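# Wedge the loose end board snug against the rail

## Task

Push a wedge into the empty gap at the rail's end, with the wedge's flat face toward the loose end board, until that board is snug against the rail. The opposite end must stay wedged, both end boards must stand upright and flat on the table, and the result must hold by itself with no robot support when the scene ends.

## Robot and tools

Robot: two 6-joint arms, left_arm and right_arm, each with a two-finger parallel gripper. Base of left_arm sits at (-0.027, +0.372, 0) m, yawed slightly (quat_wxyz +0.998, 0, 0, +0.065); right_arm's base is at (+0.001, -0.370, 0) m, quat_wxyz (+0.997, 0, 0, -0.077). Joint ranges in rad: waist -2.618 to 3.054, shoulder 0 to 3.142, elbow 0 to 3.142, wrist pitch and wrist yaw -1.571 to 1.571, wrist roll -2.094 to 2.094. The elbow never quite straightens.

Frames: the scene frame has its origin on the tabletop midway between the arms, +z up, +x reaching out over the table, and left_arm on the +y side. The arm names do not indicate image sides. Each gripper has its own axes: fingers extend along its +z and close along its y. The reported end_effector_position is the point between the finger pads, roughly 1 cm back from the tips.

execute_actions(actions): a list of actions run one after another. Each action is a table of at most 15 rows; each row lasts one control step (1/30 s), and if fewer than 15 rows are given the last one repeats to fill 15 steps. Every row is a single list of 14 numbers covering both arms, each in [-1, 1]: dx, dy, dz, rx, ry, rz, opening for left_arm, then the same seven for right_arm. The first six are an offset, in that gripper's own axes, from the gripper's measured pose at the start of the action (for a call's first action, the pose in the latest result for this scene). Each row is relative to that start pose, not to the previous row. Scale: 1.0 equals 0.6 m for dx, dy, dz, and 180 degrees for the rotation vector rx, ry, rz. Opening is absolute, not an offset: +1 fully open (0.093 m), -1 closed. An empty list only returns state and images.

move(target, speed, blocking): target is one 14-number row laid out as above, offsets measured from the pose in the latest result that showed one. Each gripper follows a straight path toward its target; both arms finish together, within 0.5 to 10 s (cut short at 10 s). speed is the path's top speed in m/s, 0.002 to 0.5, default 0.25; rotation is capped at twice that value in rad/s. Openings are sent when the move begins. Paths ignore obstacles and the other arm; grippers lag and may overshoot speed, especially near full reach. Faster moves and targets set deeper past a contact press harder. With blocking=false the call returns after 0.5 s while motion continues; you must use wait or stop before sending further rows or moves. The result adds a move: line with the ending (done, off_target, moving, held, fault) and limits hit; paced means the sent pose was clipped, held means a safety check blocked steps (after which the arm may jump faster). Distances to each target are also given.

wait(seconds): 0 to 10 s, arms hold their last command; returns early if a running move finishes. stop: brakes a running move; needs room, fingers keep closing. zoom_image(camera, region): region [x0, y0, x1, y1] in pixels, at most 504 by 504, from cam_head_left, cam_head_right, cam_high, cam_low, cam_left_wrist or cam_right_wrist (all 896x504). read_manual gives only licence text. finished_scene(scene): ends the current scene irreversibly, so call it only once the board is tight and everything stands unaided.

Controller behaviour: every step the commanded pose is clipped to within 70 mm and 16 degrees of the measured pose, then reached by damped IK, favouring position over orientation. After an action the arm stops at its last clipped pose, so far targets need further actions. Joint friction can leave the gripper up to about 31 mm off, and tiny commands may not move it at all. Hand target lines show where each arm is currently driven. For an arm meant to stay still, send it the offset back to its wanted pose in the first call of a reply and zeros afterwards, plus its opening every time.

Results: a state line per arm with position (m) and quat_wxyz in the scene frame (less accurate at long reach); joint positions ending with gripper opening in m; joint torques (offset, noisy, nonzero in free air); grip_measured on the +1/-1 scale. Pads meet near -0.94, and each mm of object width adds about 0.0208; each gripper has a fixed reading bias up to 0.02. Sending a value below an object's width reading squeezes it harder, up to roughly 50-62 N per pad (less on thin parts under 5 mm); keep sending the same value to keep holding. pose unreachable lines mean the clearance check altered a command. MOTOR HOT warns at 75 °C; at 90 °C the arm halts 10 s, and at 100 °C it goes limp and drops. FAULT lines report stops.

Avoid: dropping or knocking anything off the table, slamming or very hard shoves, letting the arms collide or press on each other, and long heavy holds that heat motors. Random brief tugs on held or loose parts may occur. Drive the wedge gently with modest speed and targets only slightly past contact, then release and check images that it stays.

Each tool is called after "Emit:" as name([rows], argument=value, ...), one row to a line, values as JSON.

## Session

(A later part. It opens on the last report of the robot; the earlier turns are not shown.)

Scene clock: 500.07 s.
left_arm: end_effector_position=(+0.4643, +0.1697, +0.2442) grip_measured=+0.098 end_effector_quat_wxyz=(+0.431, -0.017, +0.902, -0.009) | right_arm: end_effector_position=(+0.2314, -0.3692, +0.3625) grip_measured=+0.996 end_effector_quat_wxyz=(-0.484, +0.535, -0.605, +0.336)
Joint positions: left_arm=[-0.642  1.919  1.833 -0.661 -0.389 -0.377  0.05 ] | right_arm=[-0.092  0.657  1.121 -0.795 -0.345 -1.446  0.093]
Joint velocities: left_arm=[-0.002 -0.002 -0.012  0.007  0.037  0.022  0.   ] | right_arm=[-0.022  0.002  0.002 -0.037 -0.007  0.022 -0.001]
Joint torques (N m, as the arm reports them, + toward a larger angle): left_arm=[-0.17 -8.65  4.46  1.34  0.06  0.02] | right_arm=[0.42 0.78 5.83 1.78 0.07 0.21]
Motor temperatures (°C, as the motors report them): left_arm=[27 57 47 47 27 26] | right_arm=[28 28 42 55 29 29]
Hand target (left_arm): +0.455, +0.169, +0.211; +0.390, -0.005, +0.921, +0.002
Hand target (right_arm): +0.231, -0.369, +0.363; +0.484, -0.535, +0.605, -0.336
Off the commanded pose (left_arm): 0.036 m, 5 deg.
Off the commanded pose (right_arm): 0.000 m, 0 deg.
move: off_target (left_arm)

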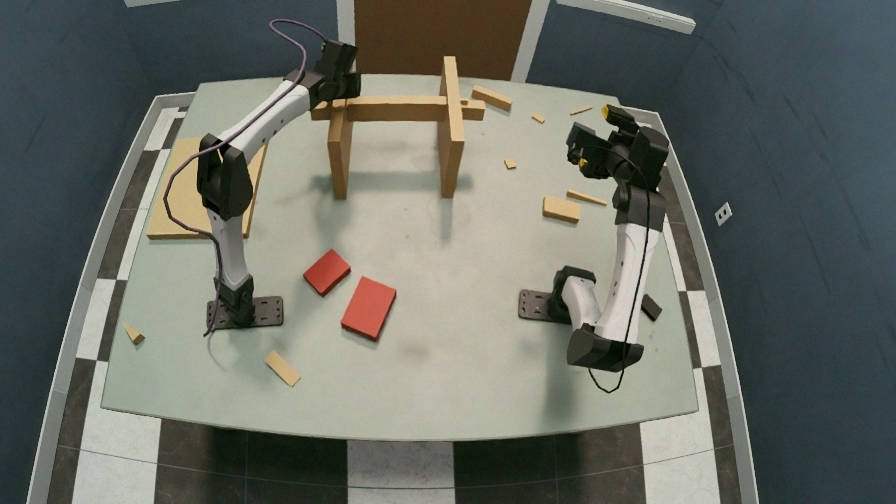

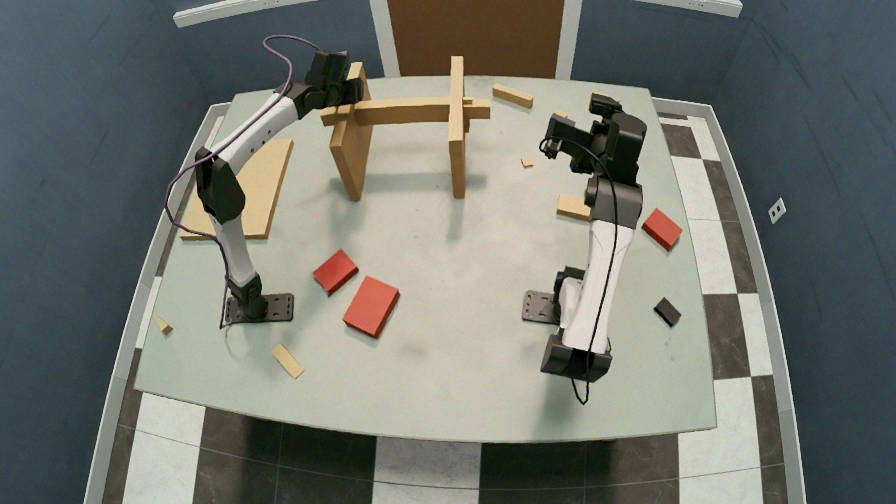

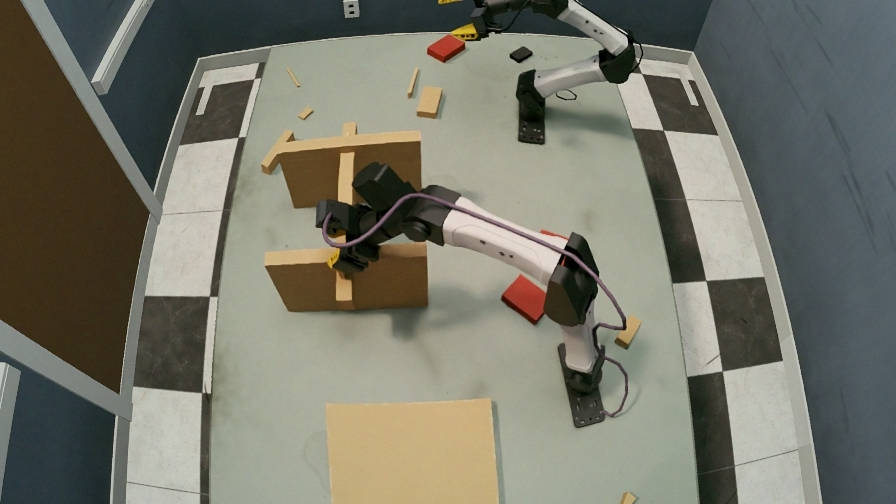

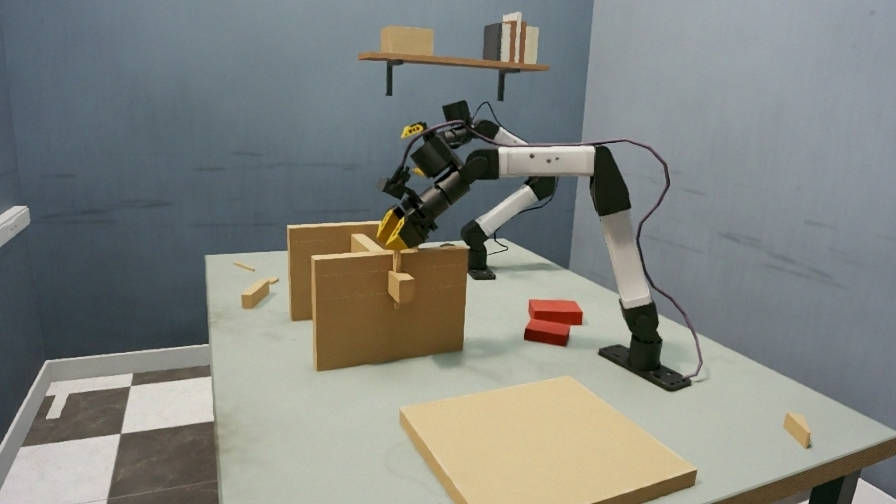

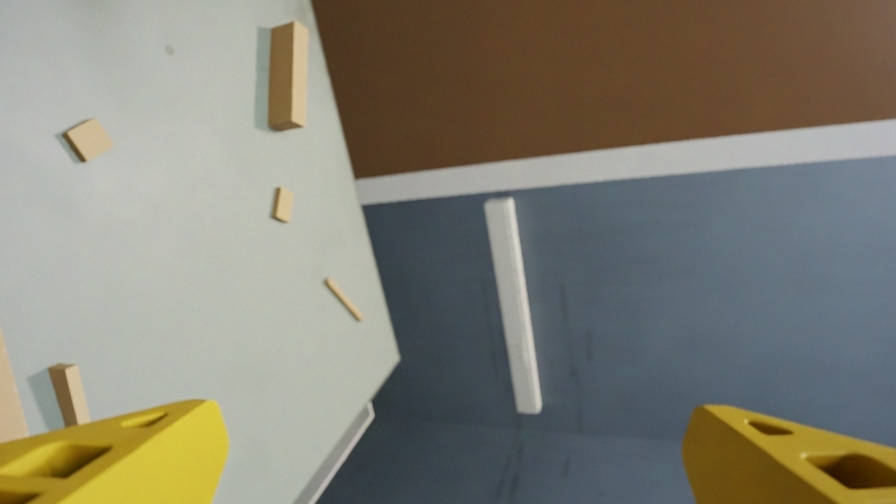

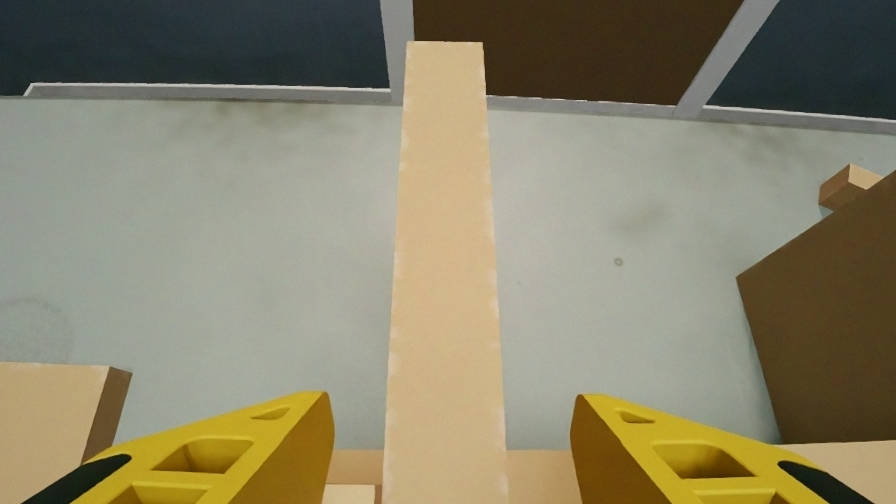

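Emit:
move(target=[0.0667, 0, 0.0367, 0, 0.0556, 0, 0.1, 0, 0, 0, 0, 0, 0, 1], speed=0.02)

Emit:
zoom_image(camera="cam_low", region=[340, 180, 480, 320])

Scene clock: 514.87 s.
left_arm: end_effector_position=(+0.4627, +0.1686, +0.2398) grip_measured=+0.098 end_effector_quat_wxyz=(+0.410, -0.023, +0.912, -0.015) | right_arm: end_effector_position=(+0.2314, -0.3692, +0.3625) grip_measured=+0.996 end_effector_quat_wxyz=(-0.484, +0.535, -0.605, +0.336)
Joint positions: left_arm=[-0.638  1.943  1.88  -0.726 -0.364 -0.406  0.05 ] | right_arm=[-0.092  0.657  1.121 -0.795 -0.345 -1.446  0.093]
Joint velocities: left_arm=[-0.007  0.007 -0.002 -0.007 -0.022 -0.022  0.   ] | right_arm=[ 0.002  0.012  0.002 -0.037  0.037  0.022 -0.   ]
Joint torques (N m, as the arm reports them, + toward a larger angle): left_arm=[ 0.9  -6.63  7.59  0.93  0.3  -0.22] | right_arm=[0.41 0.78 5.82 1.79 0.07 0.21]
Motor temperatures (°C, as the motors report them): left_arm=[27 56 46 46 27 26] | right_arm=[28 28 42 56 29 29]
Hand target (left_arm): +0.455, +0.169, +0.201; +0.352, -0.018, +0.936, -0.011
Hand target (right_arm): +0.231, -0.369, +0.363; +0.484, -0.535, +0.605, -0.336
Off the commanded pose (left_arm): 0.041 m, 7 deg.
Off the commanded pose (right_arm): 0.000 m, 0 deg.
move: off_target (left_arm)

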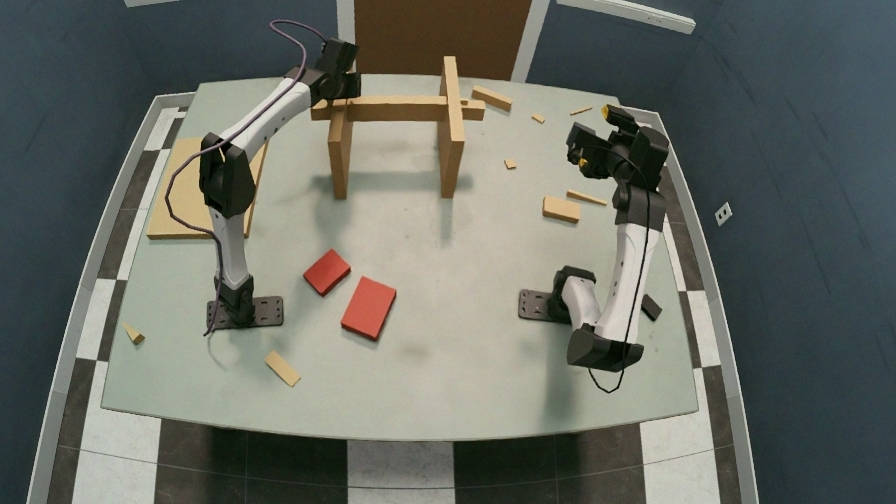

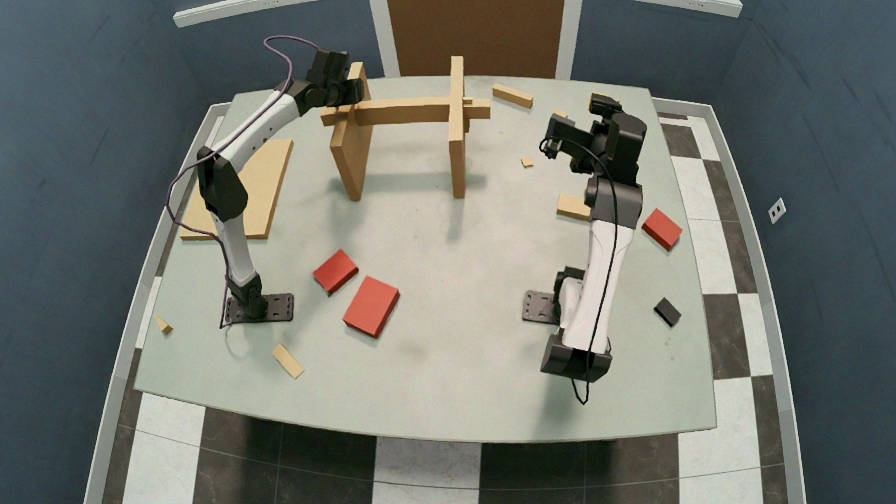

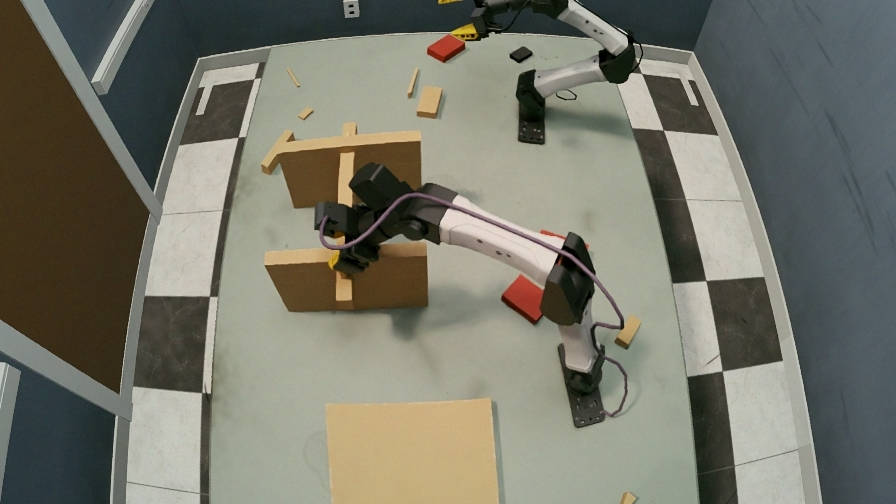

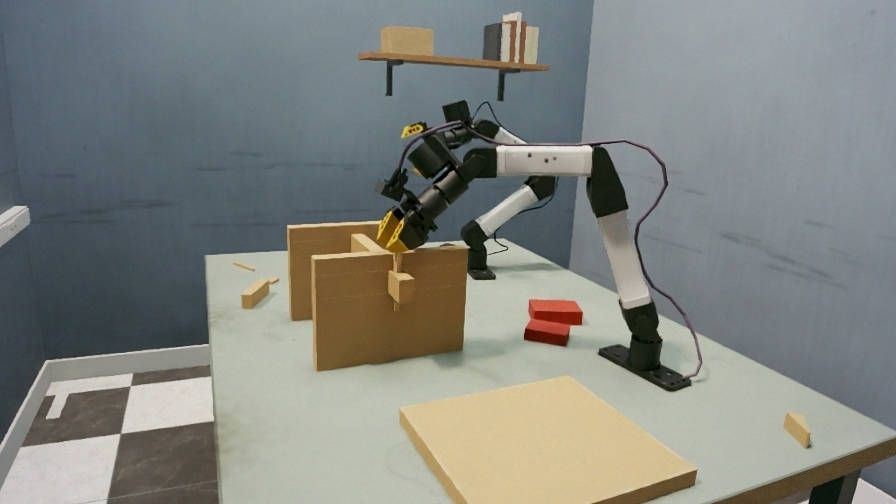

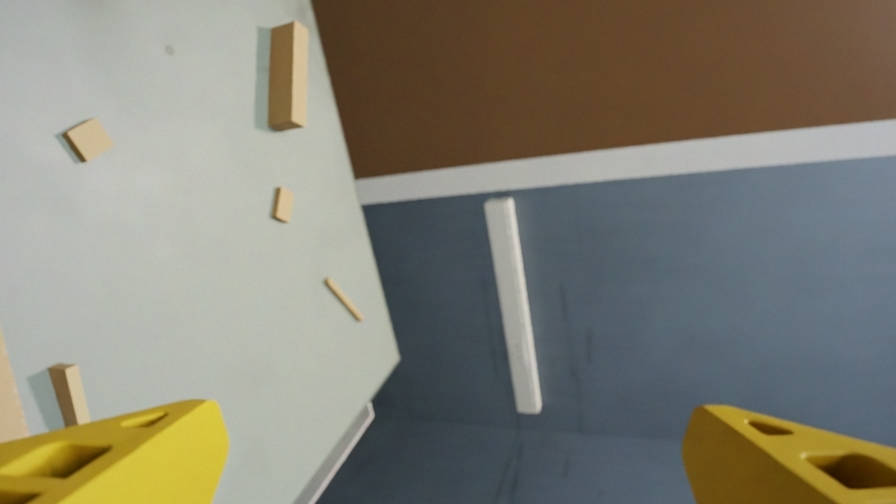

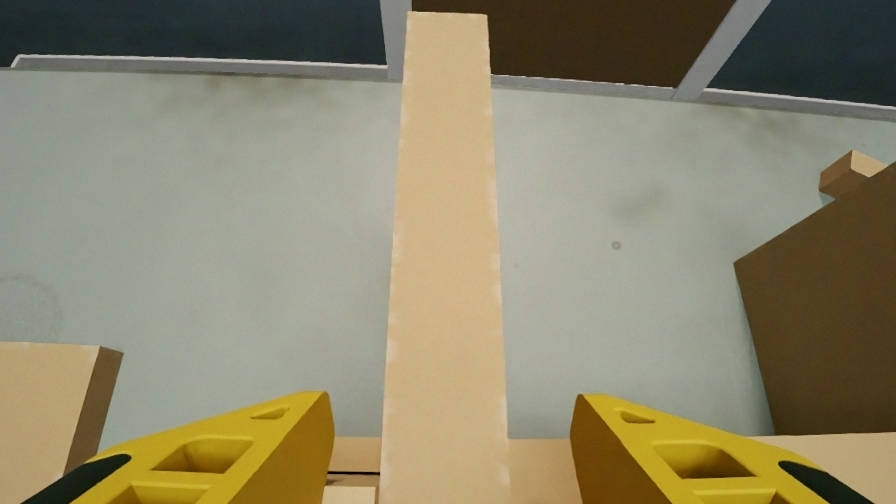

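Region (340, 180, 480, 320) of cam_low's 896x504 image, scaled by 3.600, with more detail than that image has.

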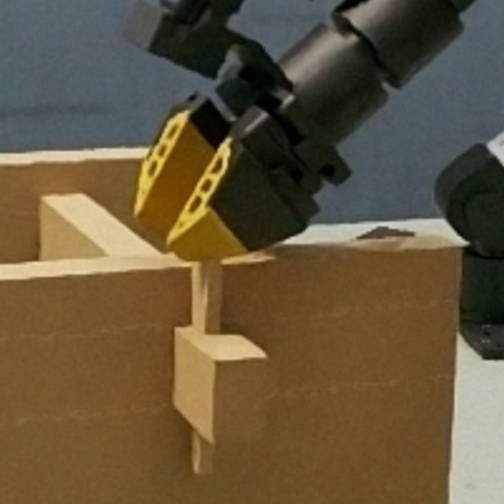

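Emit:
execute_actions([
  [[0.0587, 0, 0.0343, 0, 0.039, 0, 0.1, 0, 0, 0, 0, 0, 0, 1],[0.061, 0, 0.0364, 0, 0.042, 0, 0.1, 0, 0, 0, 0, 0, 0, 1],[0.0634, 0, 0.0385, 0, 0.0445, 0, 0.1, 0, 0, 0, 0, 0, 0, 1],[0.0657, 0, 0.0405, 0, 0.047, 0, 0.1, 0, 0, 0, 0, 0, 0, 1],[0.068, 0, 0.0426, 0, 0.05, 0, 0.1, 0, 0, 0, 0, 0, 0, 1],[0.0704, 0, 0.0447, 0, 0.053, 0, 0.1, 0, 0, 0, 0, 0, 0, 1],[0.0727, 0, 0.0468, 0, 0.0555, 0, 0.1, 0, 0, 0, 0, 0, 0, 1],[0.075, 0, 0.0488, 0, 0.058, 0, 0.1, 0, 0, 0, 0, 0, 0, 1],[0.0774, 0, 0.0509, 0, 0.061, 0, 0.1, 0, 0, 0, 0, 0, 0, 1]],
  [[0.0774, 0, 0.0509, 0, 0.055, 0, 0.1, 0, 0, 0, 0, 0, 0, 1]],
])

Emit:
zoom_image(camera="cam_low", region=[340, 180, 480, 320])

Scene clock: 531.30 s.
left_arm: end_effector_position=(+0.4651, +0.1678, +0.2318) grip_measured=+0.098 end_effector_quat_wxyz=(+0.392, -0.037, +0.919, -0.026) | right_arm: end_effector_position=(+0.2314, -0.3692, +0.3625) grip_measured=+0.996 end_effector_quat_wxyz=(-0.484, +0.535, -0.605, +0.336)
Joint positions: left_arm=[-0.628  1.973  1.916 -0.763 -0.335 -0.445  0.05 ] | right_arm=[-0.092  0.657  1.121 -0.795 -0.345 -1.446  0.093]
Joint velocities: left_arm=[-0.007 -0.012 -0.017  0.037  0.007 -0.022 -0.   ] | right_arm=[ 0.007 -0.012 -0.002  0.007 -0.022  0.007  0.   ]
Joint torques (N m, as the arm reports them, + toward a larger angle): left_arm=[ 0.75 -5.81  6.85  0.8   0.47 -0.27] | right_arm=[0.4  0.79 5.82 1.79 0.06 0.21]
Motor temperatures (°C, as the motors report them): left_arm=[27 54 47 44 27 26] | right_arm=[28 28 42 56 29 29]
Hand target (left_arm): +0.453, +0.165, +0.181; +0.315, -0.032, +0.948, -0.025
Hand target (right_arm): +0.231, -0.369, +0.363; +0.484, -0.535, +0.605, -0.336
Off the commanded pose (left_arm): 0.055 m, 10 deg.
Off the commanded pose (right_arm): 0.000 m, 0 deg.

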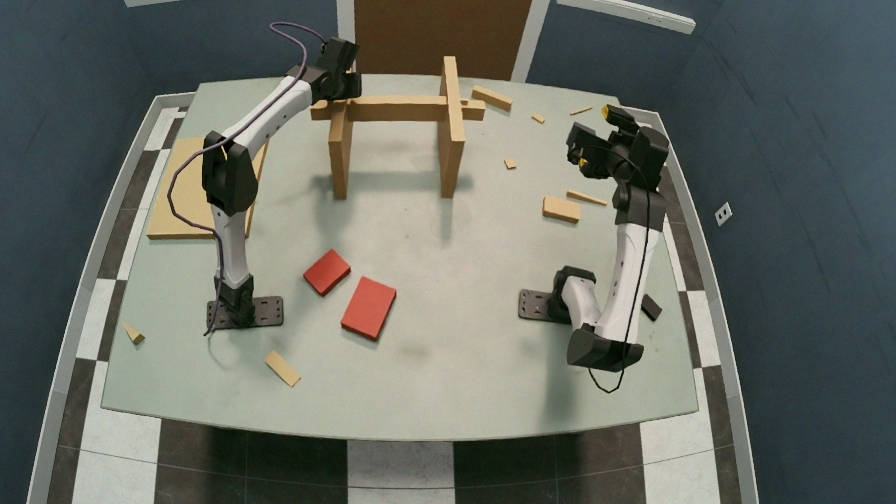

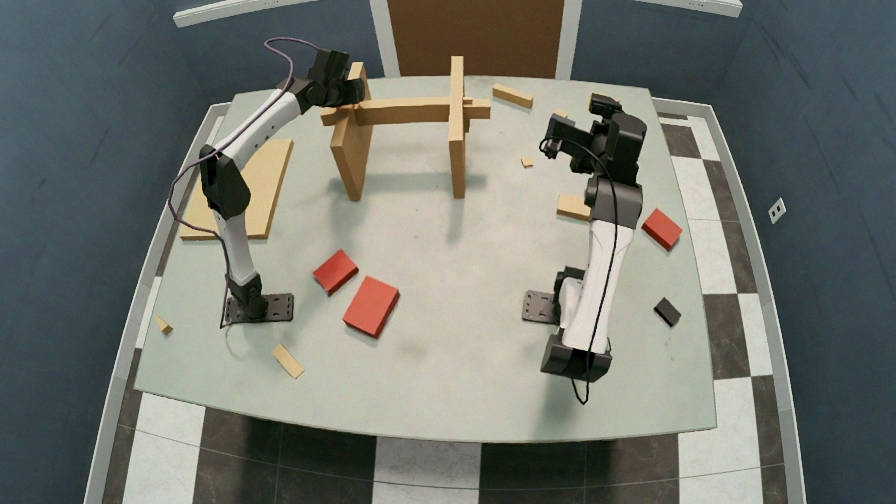

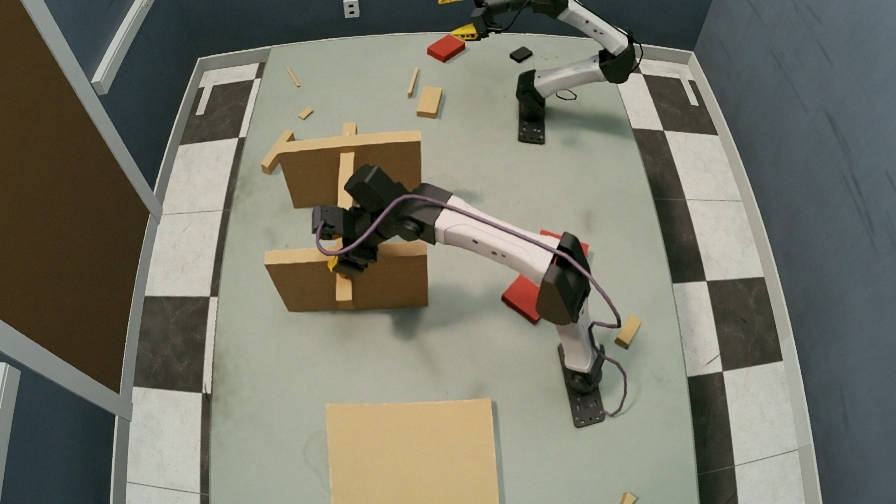

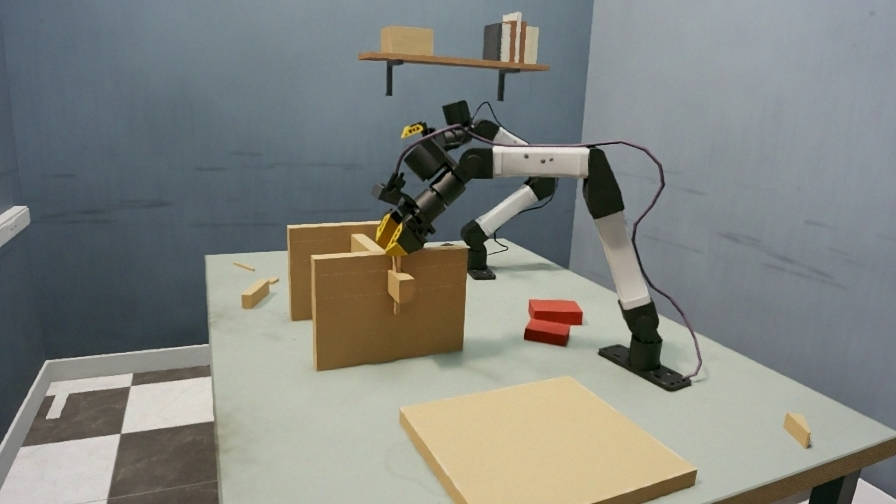

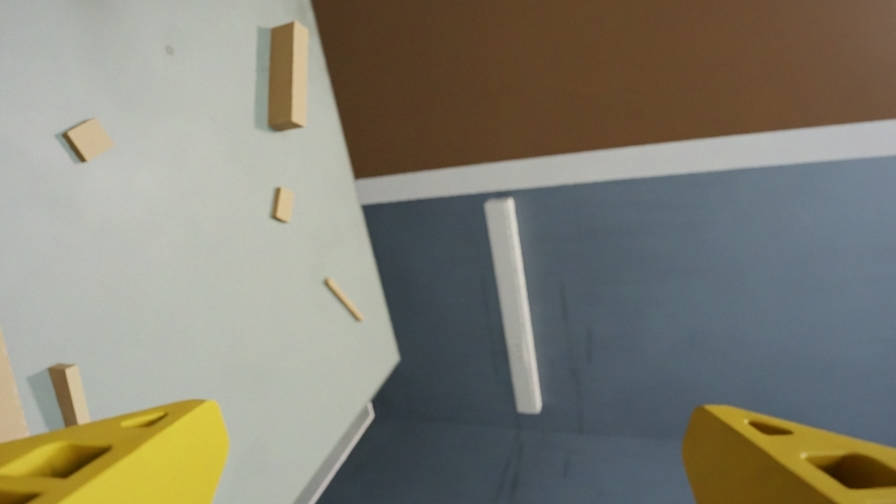

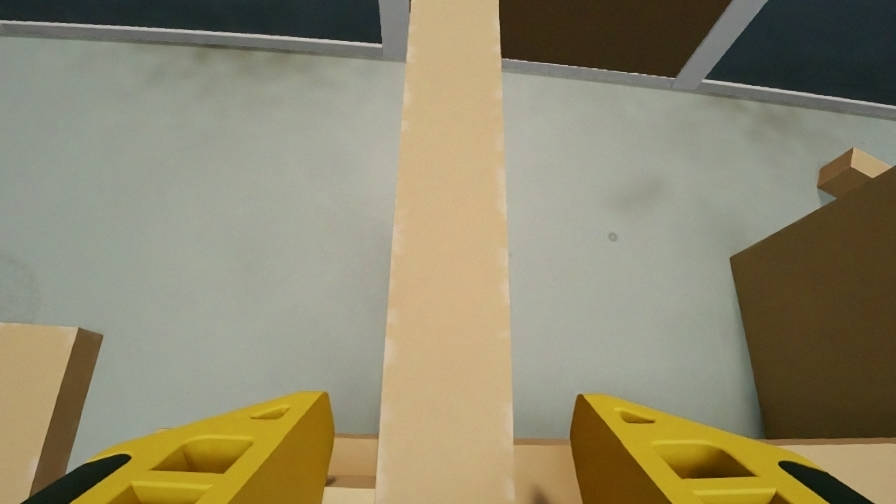

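Region (340, 180, 480, 320) of cam_low's 896x504 image, scaled by 3.600, with more detail than that image has.

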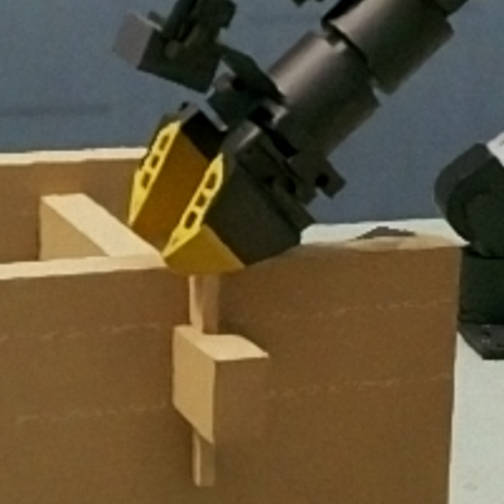

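Emit:
execute_actions([
  [[0.0834, 0.0085, 0.0572, -0.004, 0.058, 0.014, 0.1, 0, 0, 0, 0, 0, 0, 1]],
  [[0.0834, 0.0085, 0.0572, -0.004, 0.058, 0.014, 0.1, 0, 0, 0, 0, 0, 0, 1]],
  [[0.0834, 0.0085, 0.0572, -0.004, 0.058, 0.014, 0.1, 0, 0, 0, 0, 0, 0, 1]],
])

Emit:
zoom_image(camera="cam_low", region=[340, 190, 480, 330])

Scene clock: 552.17 s.
left_arm: end_effector_position=(+0.4647, +0.1676, +0.2312) grip_measured=+0.098 end_effector_quat_wxyz=(+0.390, -0.026, +0.920, -0.024) | right_arm: end_effector_position=(+0.2314, -0.3692, +0.3625) grip_measured=+0.996 end_effector_quat_wxyz=(-0.484, +0.535, -0.605, +0.336)
Joint positions: left_arm=[-0.627  1.973  1.916 -0.765 -0.327 -0.423  0.05 ] | right_arm=[-0.092  0.657  1.121 -0.795 -0.345 -1.446  0.093]
Joint velocities: left_arm=[-0.012 -0.002 -0.007 -0.066  0.007  0.051  0.   ] | right_arm=[ 0.017 -0.027  0.002 -0.022  0.007  0.051 -0.001]
Joint torques (N m, as the arm reports them, + toward a larger angle): left_arm=[ 1.11 -5.49  6.29  0.72  0.49 -0.08] | right_arm=[0.42 0.78 5.83 1.79 0.07 0.21]
Motor temperatures (°C, as the motors report them): left_arm=[27 51 46 43 27 26] | right_arm=[28 28 42 56 29 29]
Hand target (left_arm): +0.453, +0.170, +0.175; +0.308, -0.014, +0.951, -0.015
Hand target (right_arm): +0.231, -0.369, +0.363; +0.484, -0.535, +0.605, -0.336
Off the commanded pose (left_arm): 0.061 m, 11 deg.
Off the commanded pose (right_arm): 0.000 m, 0 deg.

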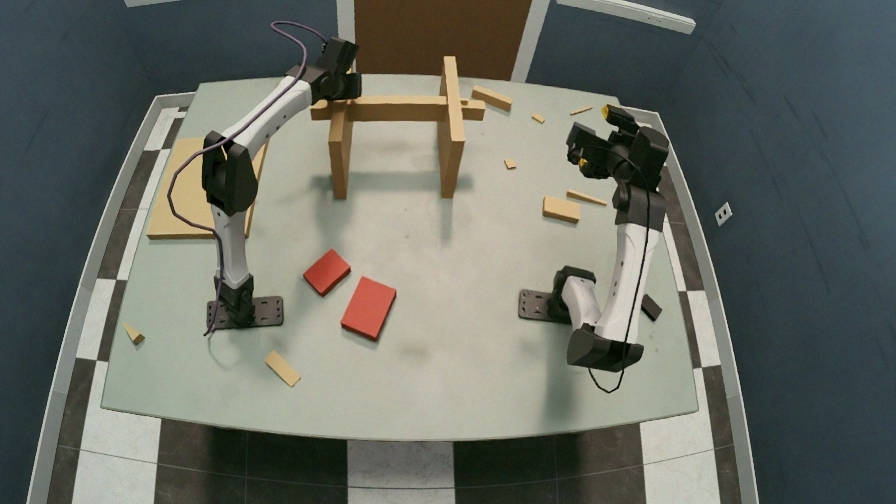

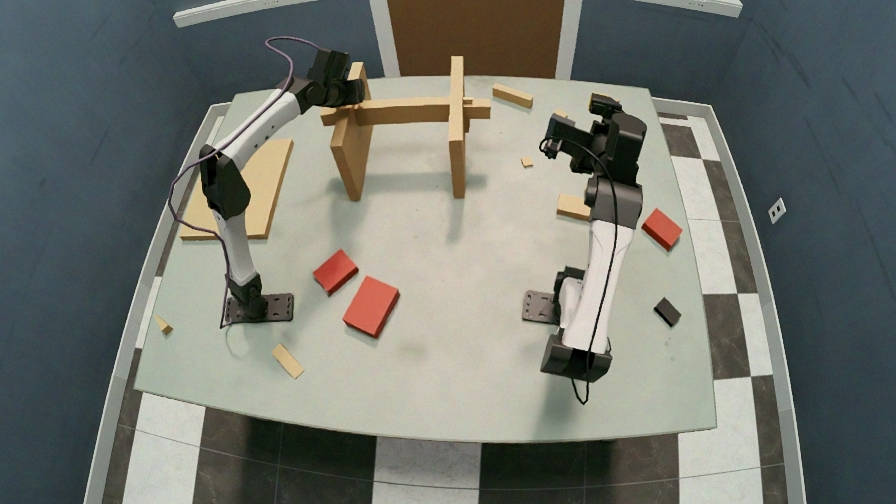

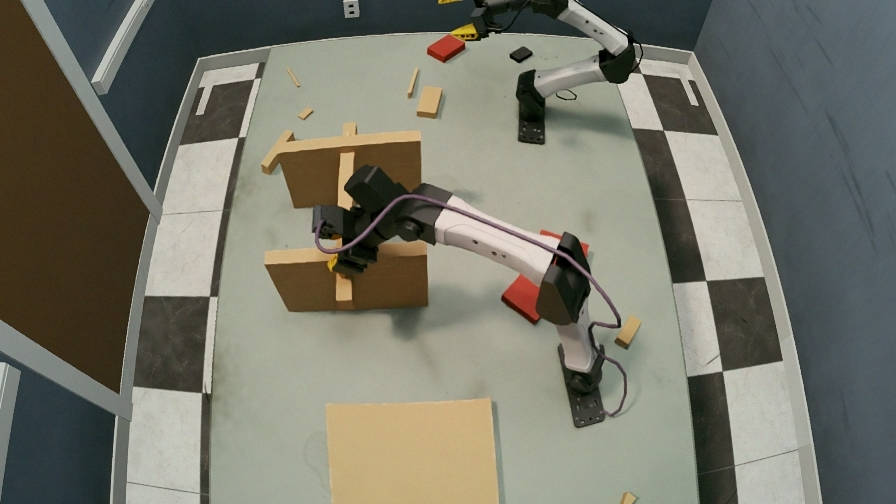

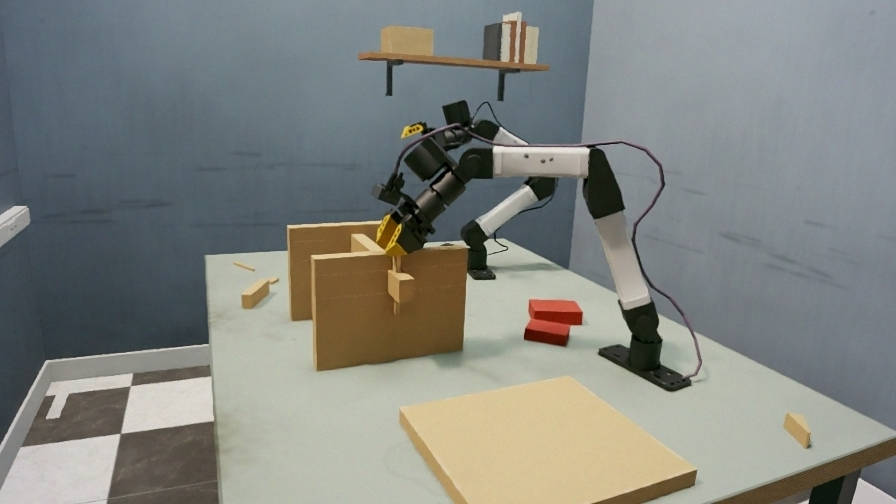

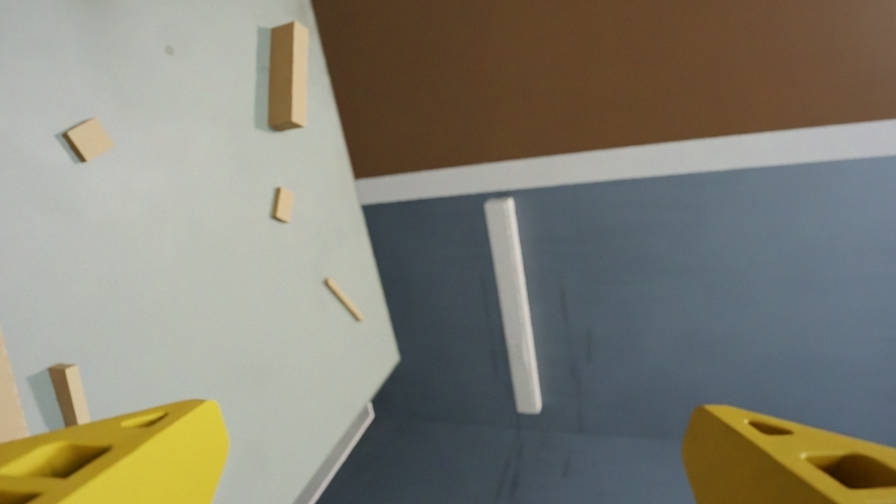

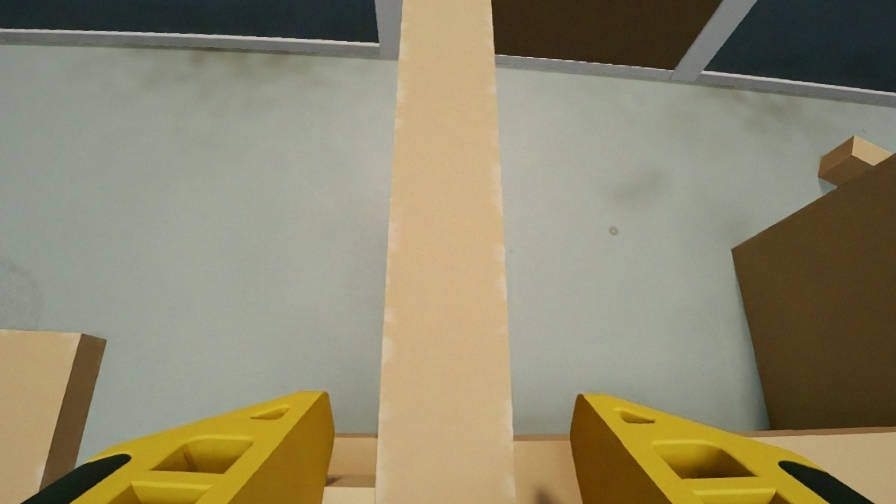

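Region (340, 190, 480, 330) of cam_low's 896x504 image, scaled by 3.600, with more detail than that image has.

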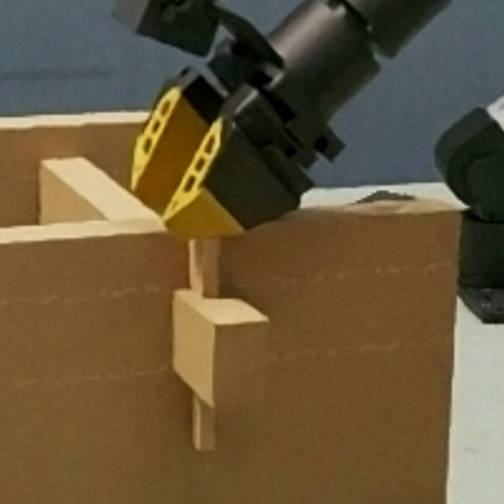

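Emit:
move(target=[-0.0377, 0.0122, -0.0822, 0, 0, 0, 0.1, 0, 0, 0, 0, 0, 0, 1], speed=0.06)

Scene clock: 641.23 s.
left_arm: end_effector_position=(+0.4464, +0.1781, +0.2640) grip_measured=+0.098 end_effector_quat_wxyz=(+0.377, -0.023, +0.926, -0.014) | right_arm: end_effector_position=(+0.2314, -0.3692, +0.3625) grip_measured=+0.996 end_effector_quat_wxyz=(-0.484, +0.535, -0.605, +0.336)
Joint positions: left_arm=[-0.627  1.95   2.039 -0.946 -0.331 -0.422  0.05 ] | right_arm=[-0.092  0.657  1.121 -0.795 -0.345 -1.446  0.093]
Joint velocities: left_arm=[-0.007 -0.017 -0.007  0.037  0.007  0.037  0.   ] | right_arm=[-0.007  0.002 -0.007 -0.007 -0.037 -0.007 -0.002]
Joint torques (N m, as the arm reports them, + toward a larger angle): left_arm=[ -0.06 -11.56   9.23   1.59  -0.14   0.08] | right_arm=[0.4  0.78 5.83 1.78 0.07 0.21]
Motor temperatures (°C, as the motors report them): left_arm=[27 47 45 40 28 26] | right_arm=[28 28 43 56 29 29]
Hand target (left_arm): +0.444, +0.177, +0.281; +0.390, -0.026, +0.920, -0.024
Hand target (right_arm): +0.231, -0.369, +0.363; +0.484, -0.535, +0.605, -0.336
Off the commanded pose (left_arm): 0.017 m, 2 deg.
Off the commanded pose (right_arm): 0.000 m, 0 deg.
move: off_target (left_arm)

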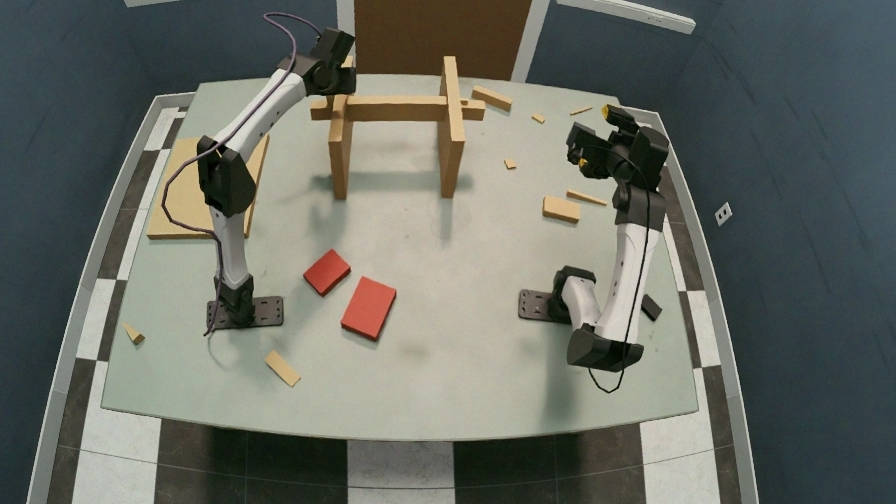

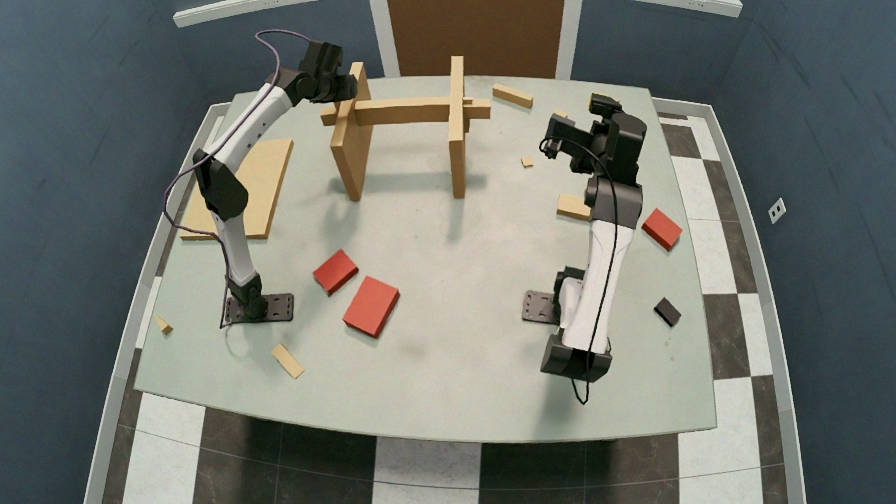

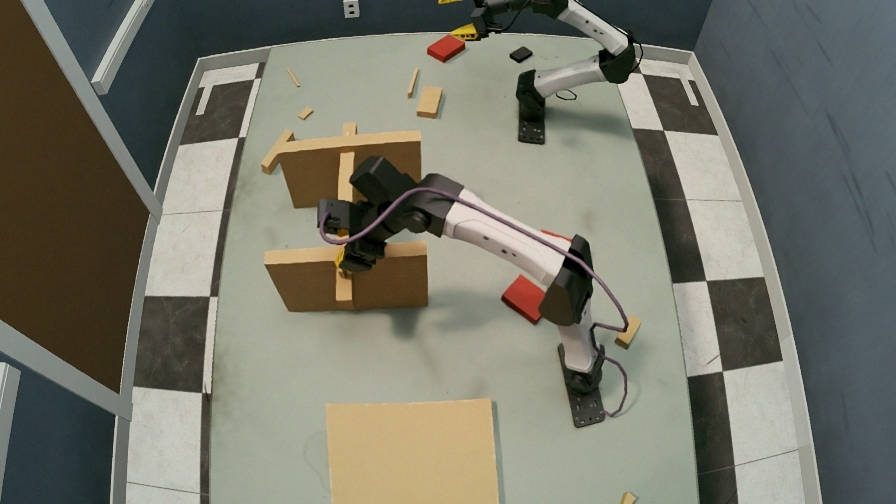

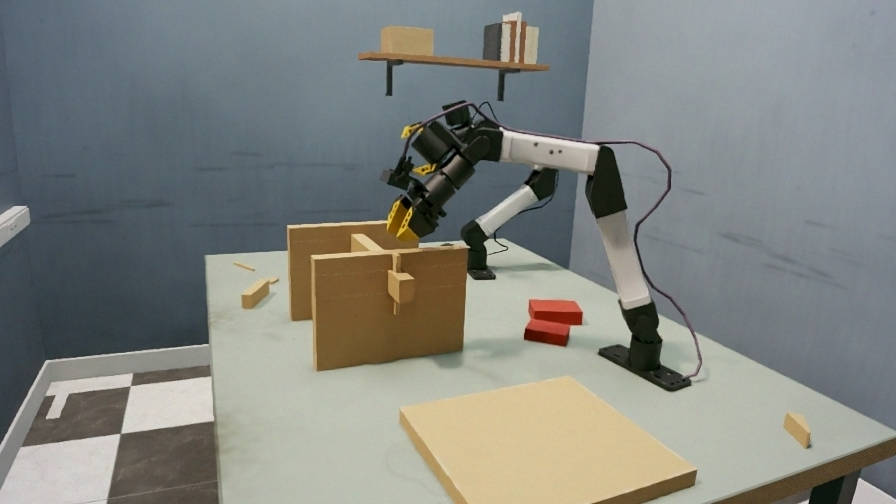

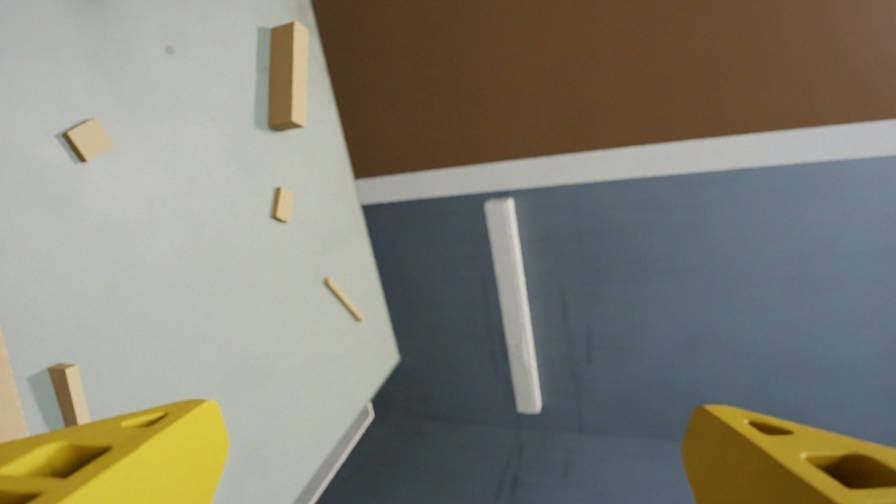

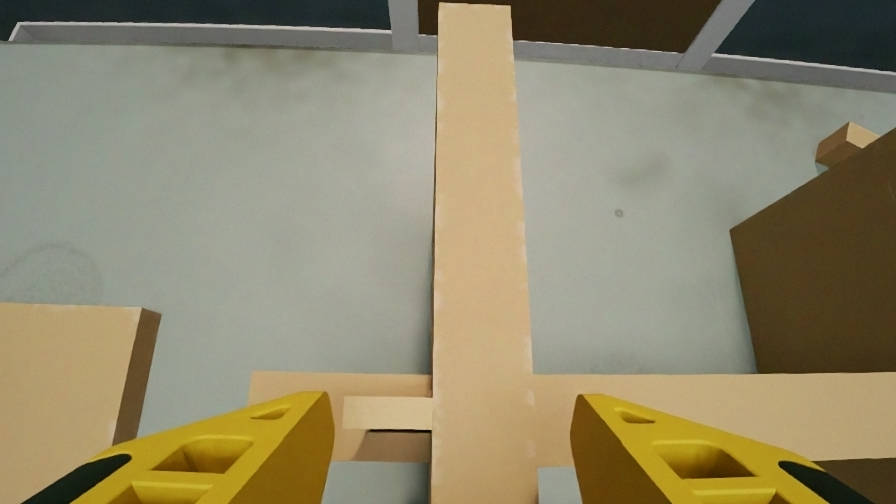

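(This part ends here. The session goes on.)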